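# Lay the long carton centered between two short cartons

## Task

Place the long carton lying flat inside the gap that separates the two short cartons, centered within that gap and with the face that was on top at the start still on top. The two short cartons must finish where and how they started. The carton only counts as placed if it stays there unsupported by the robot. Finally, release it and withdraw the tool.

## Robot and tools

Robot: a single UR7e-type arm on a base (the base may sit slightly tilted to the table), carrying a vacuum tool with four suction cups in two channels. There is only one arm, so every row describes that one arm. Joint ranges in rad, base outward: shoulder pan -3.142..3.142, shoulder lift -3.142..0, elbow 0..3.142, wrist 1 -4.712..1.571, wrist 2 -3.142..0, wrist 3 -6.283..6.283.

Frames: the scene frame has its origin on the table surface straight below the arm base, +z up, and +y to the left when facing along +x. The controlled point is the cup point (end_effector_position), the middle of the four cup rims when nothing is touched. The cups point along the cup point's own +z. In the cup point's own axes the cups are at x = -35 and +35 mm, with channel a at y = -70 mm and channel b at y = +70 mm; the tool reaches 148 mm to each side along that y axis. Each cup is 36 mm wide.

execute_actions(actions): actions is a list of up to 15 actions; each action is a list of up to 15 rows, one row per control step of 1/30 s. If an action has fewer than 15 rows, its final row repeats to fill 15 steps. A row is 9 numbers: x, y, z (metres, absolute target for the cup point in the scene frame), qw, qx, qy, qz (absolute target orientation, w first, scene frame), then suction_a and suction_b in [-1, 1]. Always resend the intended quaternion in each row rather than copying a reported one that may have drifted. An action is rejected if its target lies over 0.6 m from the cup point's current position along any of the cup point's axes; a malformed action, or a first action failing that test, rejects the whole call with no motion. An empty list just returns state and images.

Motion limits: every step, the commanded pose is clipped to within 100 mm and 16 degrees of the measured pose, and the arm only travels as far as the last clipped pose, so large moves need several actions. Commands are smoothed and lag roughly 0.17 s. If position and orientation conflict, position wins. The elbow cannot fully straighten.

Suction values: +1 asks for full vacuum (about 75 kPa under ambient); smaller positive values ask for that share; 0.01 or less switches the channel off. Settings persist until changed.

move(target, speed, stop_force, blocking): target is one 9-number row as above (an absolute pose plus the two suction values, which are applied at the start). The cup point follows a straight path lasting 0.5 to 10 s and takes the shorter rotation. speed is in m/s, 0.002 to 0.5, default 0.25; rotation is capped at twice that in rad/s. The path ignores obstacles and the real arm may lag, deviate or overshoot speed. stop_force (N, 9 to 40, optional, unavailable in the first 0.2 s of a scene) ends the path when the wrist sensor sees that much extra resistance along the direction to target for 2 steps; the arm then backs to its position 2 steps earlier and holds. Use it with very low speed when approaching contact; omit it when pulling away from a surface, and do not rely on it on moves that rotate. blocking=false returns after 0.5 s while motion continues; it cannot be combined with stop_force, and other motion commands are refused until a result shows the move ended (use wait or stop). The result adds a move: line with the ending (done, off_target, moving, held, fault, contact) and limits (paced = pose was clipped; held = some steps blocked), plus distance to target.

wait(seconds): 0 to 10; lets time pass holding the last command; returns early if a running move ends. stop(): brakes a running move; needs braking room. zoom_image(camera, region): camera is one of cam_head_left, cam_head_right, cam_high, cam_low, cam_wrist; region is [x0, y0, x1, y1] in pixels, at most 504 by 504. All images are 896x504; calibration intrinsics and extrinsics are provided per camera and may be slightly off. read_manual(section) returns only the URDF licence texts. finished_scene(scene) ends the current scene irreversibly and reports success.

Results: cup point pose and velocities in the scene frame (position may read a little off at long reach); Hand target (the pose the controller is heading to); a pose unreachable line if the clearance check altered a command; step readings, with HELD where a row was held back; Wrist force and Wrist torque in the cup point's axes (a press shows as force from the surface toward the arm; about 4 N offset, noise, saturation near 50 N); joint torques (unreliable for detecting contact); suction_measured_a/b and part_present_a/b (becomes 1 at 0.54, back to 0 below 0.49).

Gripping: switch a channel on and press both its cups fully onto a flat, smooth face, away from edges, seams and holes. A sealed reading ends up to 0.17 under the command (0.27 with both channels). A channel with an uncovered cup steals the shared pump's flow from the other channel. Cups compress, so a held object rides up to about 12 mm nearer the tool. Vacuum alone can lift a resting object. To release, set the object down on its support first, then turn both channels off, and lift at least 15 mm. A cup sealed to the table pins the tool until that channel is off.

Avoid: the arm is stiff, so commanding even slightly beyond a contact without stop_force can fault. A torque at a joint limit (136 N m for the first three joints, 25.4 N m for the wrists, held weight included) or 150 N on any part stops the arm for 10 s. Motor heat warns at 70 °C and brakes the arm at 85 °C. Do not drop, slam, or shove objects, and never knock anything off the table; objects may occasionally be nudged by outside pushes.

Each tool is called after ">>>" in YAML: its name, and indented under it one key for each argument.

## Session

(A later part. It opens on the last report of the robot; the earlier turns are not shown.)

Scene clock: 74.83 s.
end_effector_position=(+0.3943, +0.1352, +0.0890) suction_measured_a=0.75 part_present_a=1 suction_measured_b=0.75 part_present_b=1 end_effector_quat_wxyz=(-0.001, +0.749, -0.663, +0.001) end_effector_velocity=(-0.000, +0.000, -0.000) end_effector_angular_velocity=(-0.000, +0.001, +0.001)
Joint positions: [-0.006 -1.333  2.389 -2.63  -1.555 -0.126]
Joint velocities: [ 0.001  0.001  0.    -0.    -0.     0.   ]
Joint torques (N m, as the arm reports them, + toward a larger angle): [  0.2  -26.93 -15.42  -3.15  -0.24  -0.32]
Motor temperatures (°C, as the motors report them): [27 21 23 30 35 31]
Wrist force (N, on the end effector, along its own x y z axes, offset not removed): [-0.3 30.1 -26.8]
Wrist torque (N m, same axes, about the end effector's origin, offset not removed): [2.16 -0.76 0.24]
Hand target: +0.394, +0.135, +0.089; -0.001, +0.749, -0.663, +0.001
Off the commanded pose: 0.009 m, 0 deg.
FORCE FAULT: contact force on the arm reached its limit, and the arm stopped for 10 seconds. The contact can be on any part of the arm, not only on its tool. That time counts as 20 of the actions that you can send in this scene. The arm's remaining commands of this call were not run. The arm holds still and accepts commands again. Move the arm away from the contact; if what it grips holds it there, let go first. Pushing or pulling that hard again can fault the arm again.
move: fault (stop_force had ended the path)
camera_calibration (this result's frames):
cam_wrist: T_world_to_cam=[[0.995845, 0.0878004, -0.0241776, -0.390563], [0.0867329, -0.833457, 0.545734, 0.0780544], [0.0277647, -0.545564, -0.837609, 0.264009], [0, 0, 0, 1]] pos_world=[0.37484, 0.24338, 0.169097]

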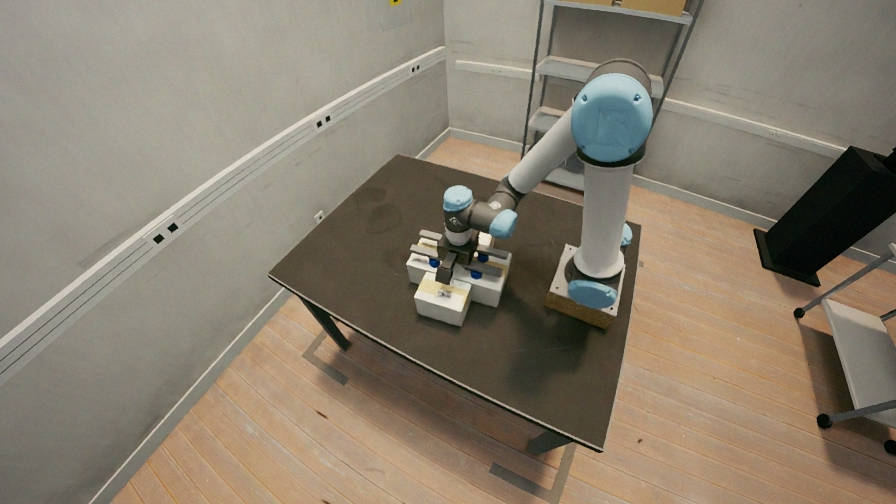

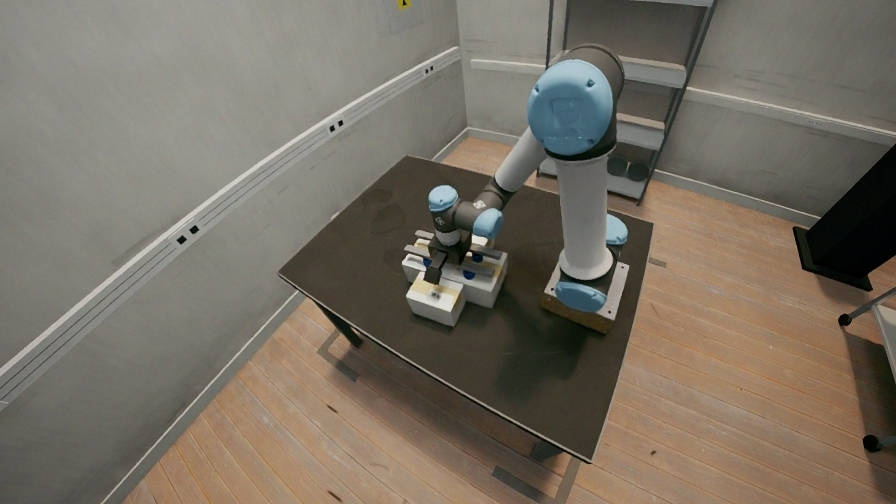

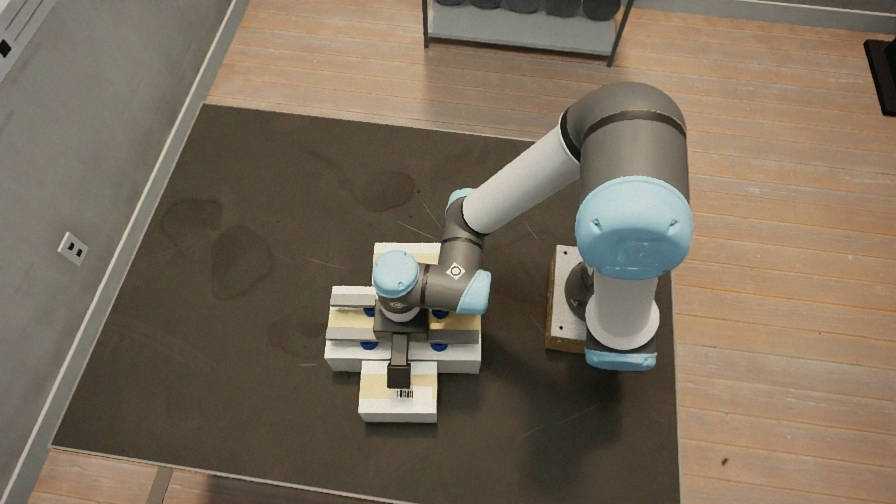

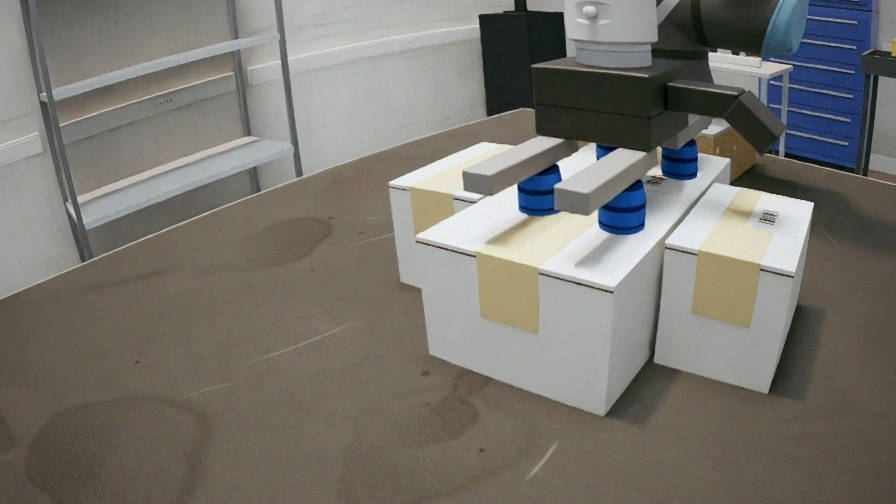

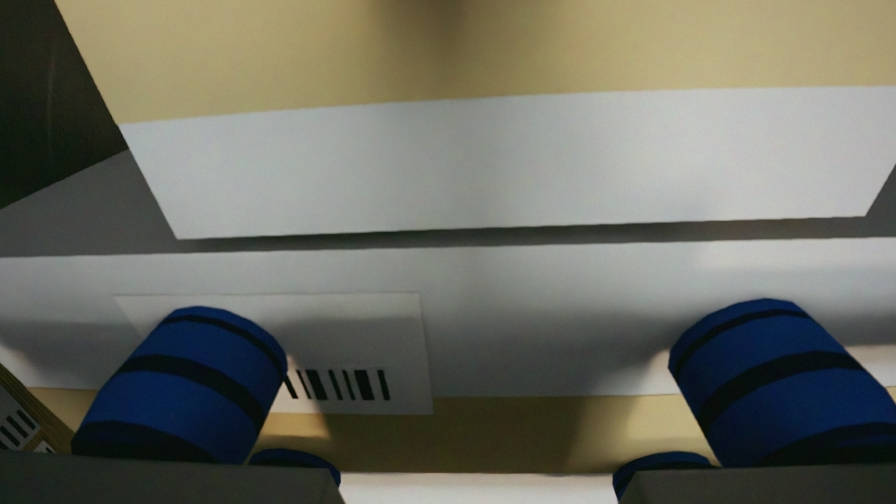

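>>> execute_actions:
  actions:
    - [[0.394,0.135,0.092,0,-0.749,0.663,0,0,0]]
    - [[0.394,0.135,0.13,0,-0.749,0.663,0,0,0]]

>>> move:
  target: [0.52,0.14,0.36,0,0,1,0,0,0]

Scene clock: 77.53 s.
end_effector_position=(+0.3942, +0.1351, +0.1286) suction_measured_a=0.00 part_present_a=0 suction_measured_b=0.00 part_present_b=0 end_effector_quat_wxyz=(-0.000, +0.749, -0.663, +0.000) end_effector_velocity=(-0.001, -0.000, +0.012) end_effector_angular_velocity=(+0.000, +0.006, +0.001)
Joint positions: [-0.008 -1.446  2.358 -2.485 -1.555 -0.128]
Joint velocities: [-0.001 -0.033 -0.012  0.051  0.    -0.002]
Joint torques (N m, as the arm reports them, + toward a larger angle): [-12.74 -30.27 -28.96  -1.28   0.64  -2.35]
Motor temperatures (°C, as the motors report them): [27 21 23 30 35 31]
Wrist force (N, on the end effector, along its own x y z axes, offset not removed): [-0.3 -2.3 0.5]
Wrist torque (N m, same axes, about the end effector's origin, offset not removed): [-0.33 -0.10 0.18]
Hand target: +0.394, +0.135, +0.130; -0.000, +0.749, -0.663, +0.000
Off the commanded pose: 0.001 m, 0 deg.
Step readings (end_effector_position; steps 1 to 15: 1st action; 16 to 30: 2nd action):
0: (+0.3943, +0.1352, +0.0890)
1: (+0.3943, +0.1352, +0.0890)
2: (+0.3943, +0.1352, +0.0893)
4: (+0.3943, +0.1352, +0.0904)
8: (+0.3941, +0.1351, +0.0915)
15: (+0.3940, +0.1350, +0.0919)
16: (+0.3940, +0.1350, +0.0919)
17: (+0.3947, +0.1350, +0.0932)
19: (+0.3959, +0.1352, +0.1045)
23: (+0.3950, +0.1353, +0.1206)
30: end_effector_position above
camera_calibration (this result's frames):
cam_wrist: T_world_to_cam=[[0.995819, 0.0877341, -0.0254226, -0.389272], [0.0873611, -0.833493, 0.54558, 0.056095], [0.0266764, -0.54552, -0.837673, 0.297504], [0, 0, 0, 1]] pos_world=[0.374808, 0.243201, 0.20871]

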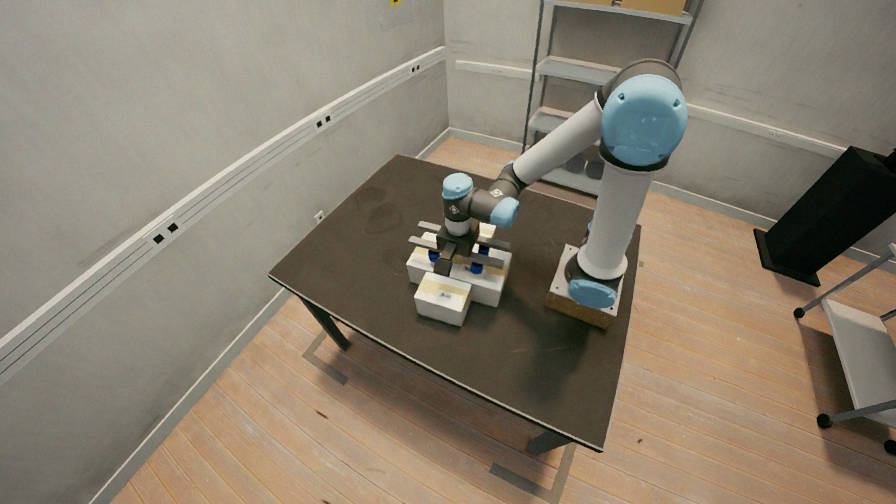

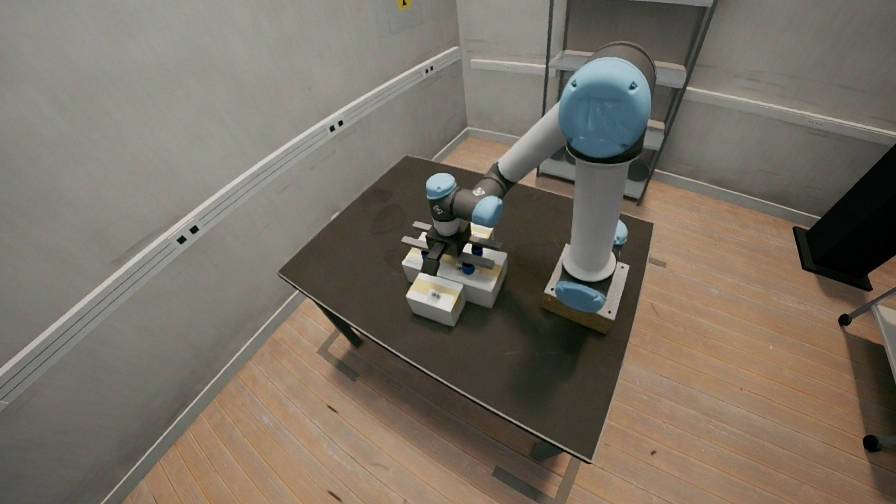

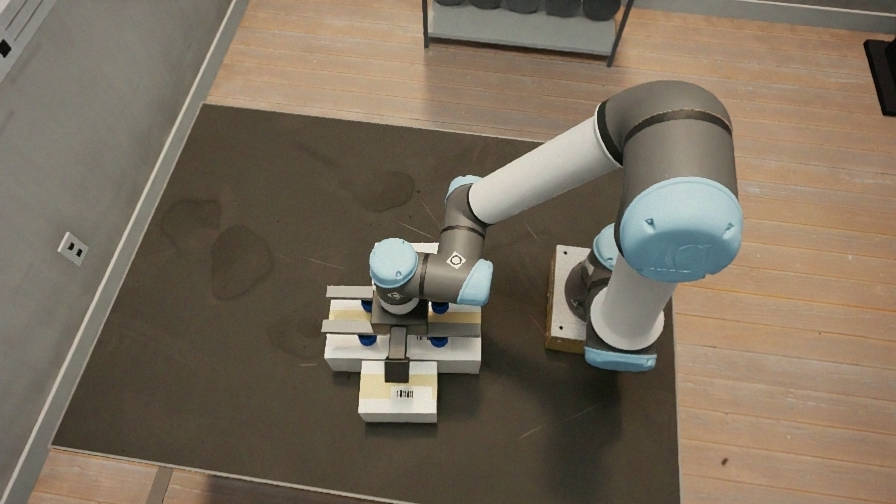

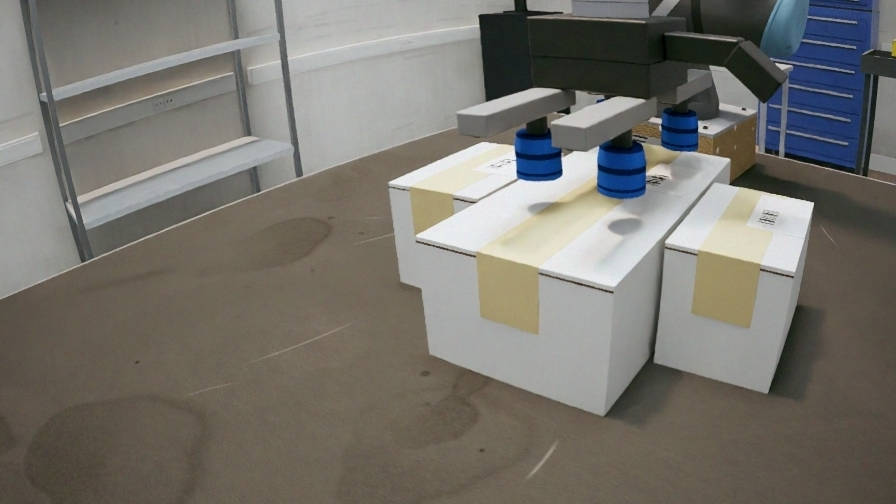

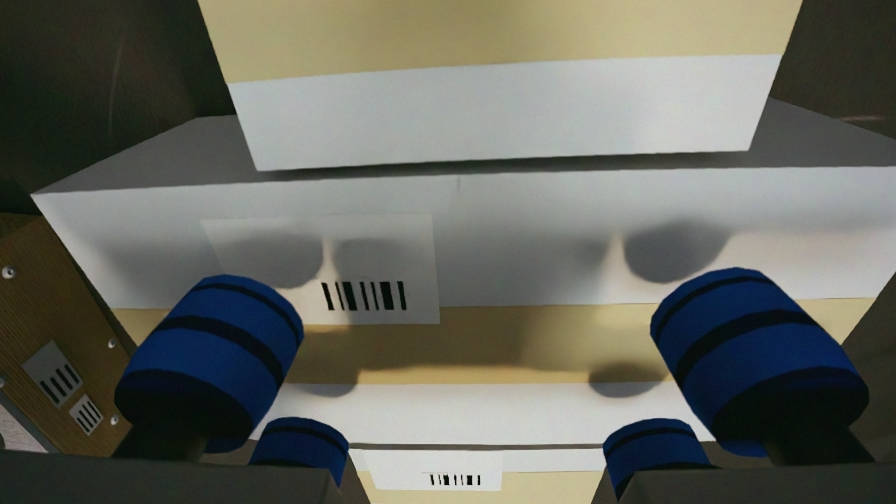

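Scene clock: 81.47 s.
end_effector_position=(+0.5201, +0.1400, +0.3597) suction_measured_a=0.00 part_present_a=0 suction_measured_b=0.00 part_present_b=0 end_effector_quat_wxyz=(+0.000, -0.001, +1.000, +0.000) end_effector_velocity=(+0.001, +0.000, +0.002) end_effector_angular_velocity=(-0.001, +0.002, -0.015)
Joint positions: [-0.004 -1.487  1.695 -1.78  -1.554  1.566]
Joint velocities: [ 0.001  0.002 -0.008  0.007 -0.001  0.016]
Joint torques (N m, as the arm reports them, + toward a larger angle): [ 11.87 -22.17 -38.23  -1.56  -1.45   1.23]
Motor temperatures (°C, as the motors report them): [27 21 23 30 35 31]
Wrist force (N, on the end effector, along its own x y z axes, offset not removed): [2.7 -2.5 2.8]
Wrist torque (N m, same axes, about the end effector's origin, offset not removed): [-0.33 -0.44 0.11]
Hand target: +0.520, +0.140, +0.360; +0.000, -0.000, +1.000, +0.000
Off the commanded pose: 0.000 m, 0 deg.
move: done
camera_calibration (this result's frames):
cam_wrist: T_world_to_cam=[[-0.0320632, -0.999135, -0.0264672, 0.177905], [-0.838146, 0.0124517, 0.545304, 0.286111], [-0.544503, 0.0396676, -0.83782, 0.705605], [0, 0, 0, 1]] pos_world=[0.629711, 0.146199, 0.439861]

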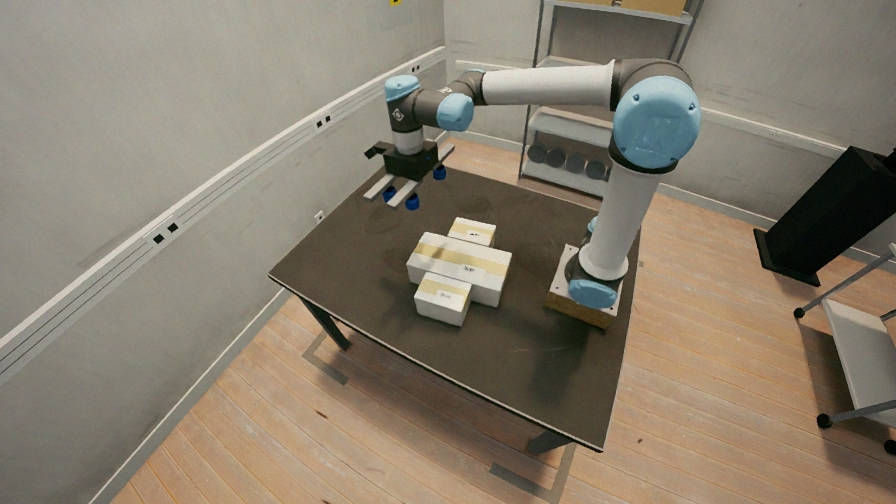

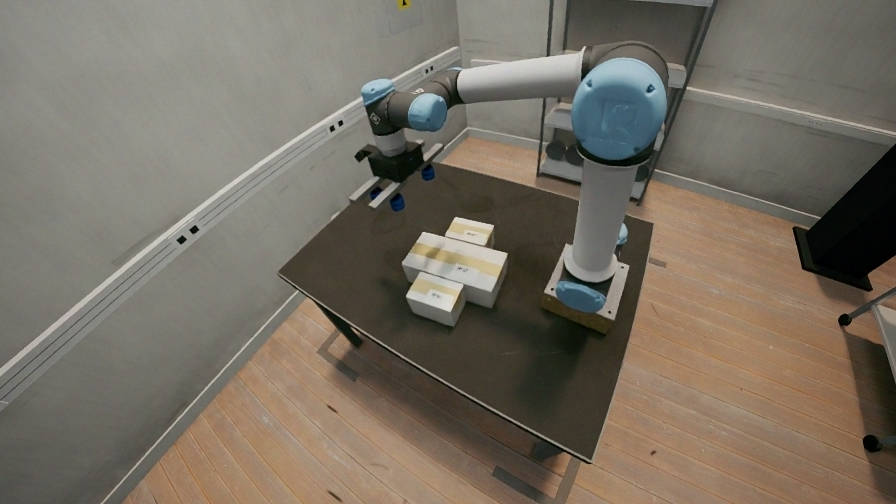

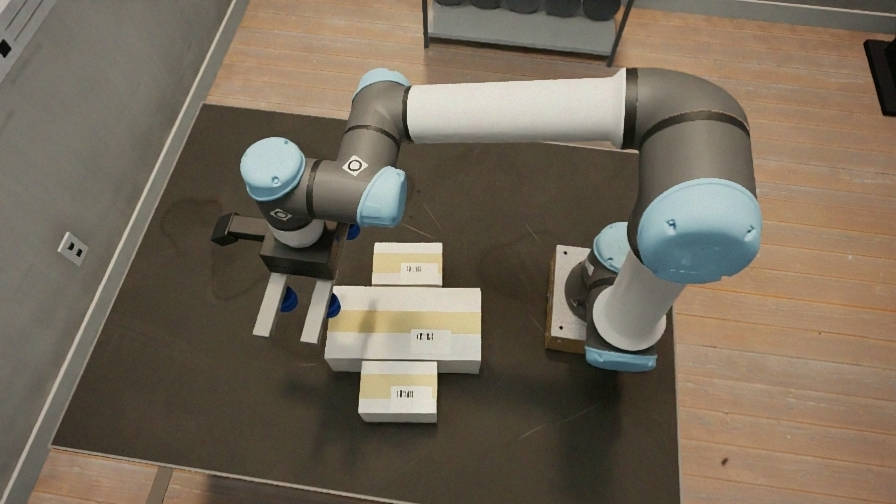

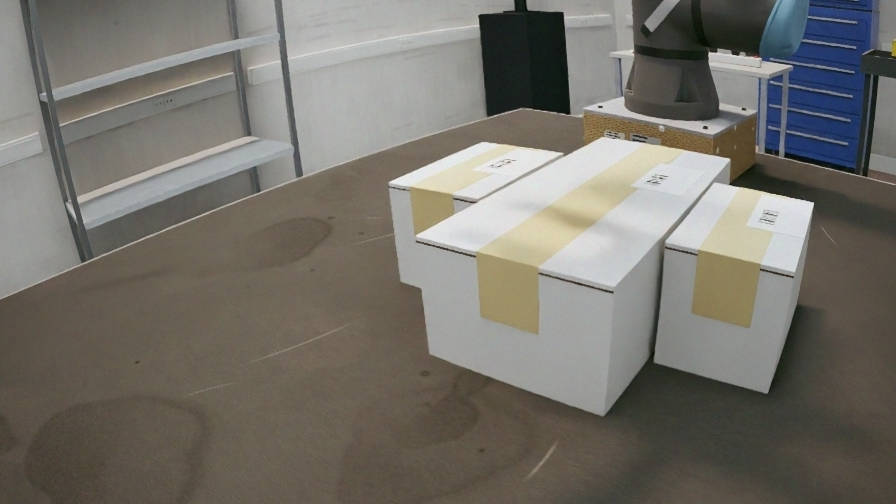

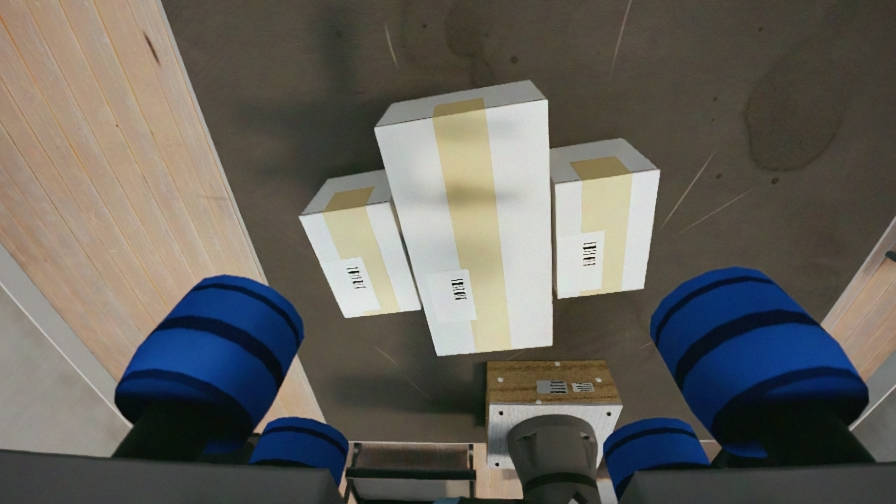

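>>> zoom_image:
  camera: "cam_wrist"
  region: [290,70,680,370]

>>> zoom_image:
  camera: "cam_high"
  region: [310,230,500,430]

Region (290, 70, 680, 370) of cam_wrist's 896x504 image, scaled by 1.292, with more detail than that image has; it fills the top 388 rows of this view, and the rest is white.

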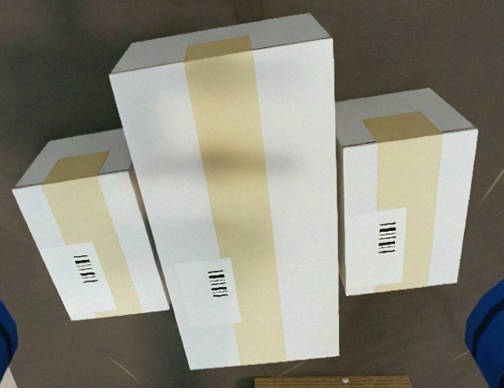

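Region (310, 230, 500, 430) of cam_high's 896x504 image, scaled by 2.520, with more detail than that image has; it fills the left 479 columns of this view, and the rest is white.

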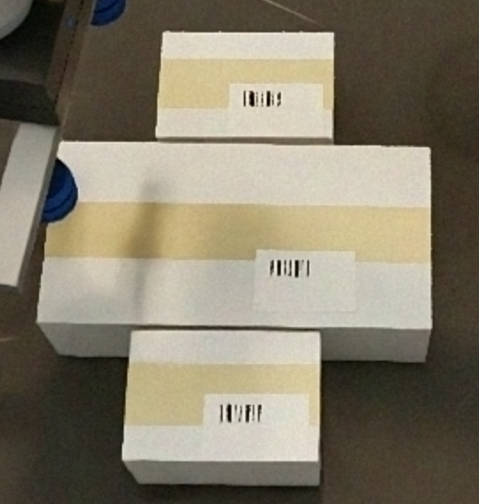

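>>> finished_scene:
  scene: 1

The scene is finished: the task was done.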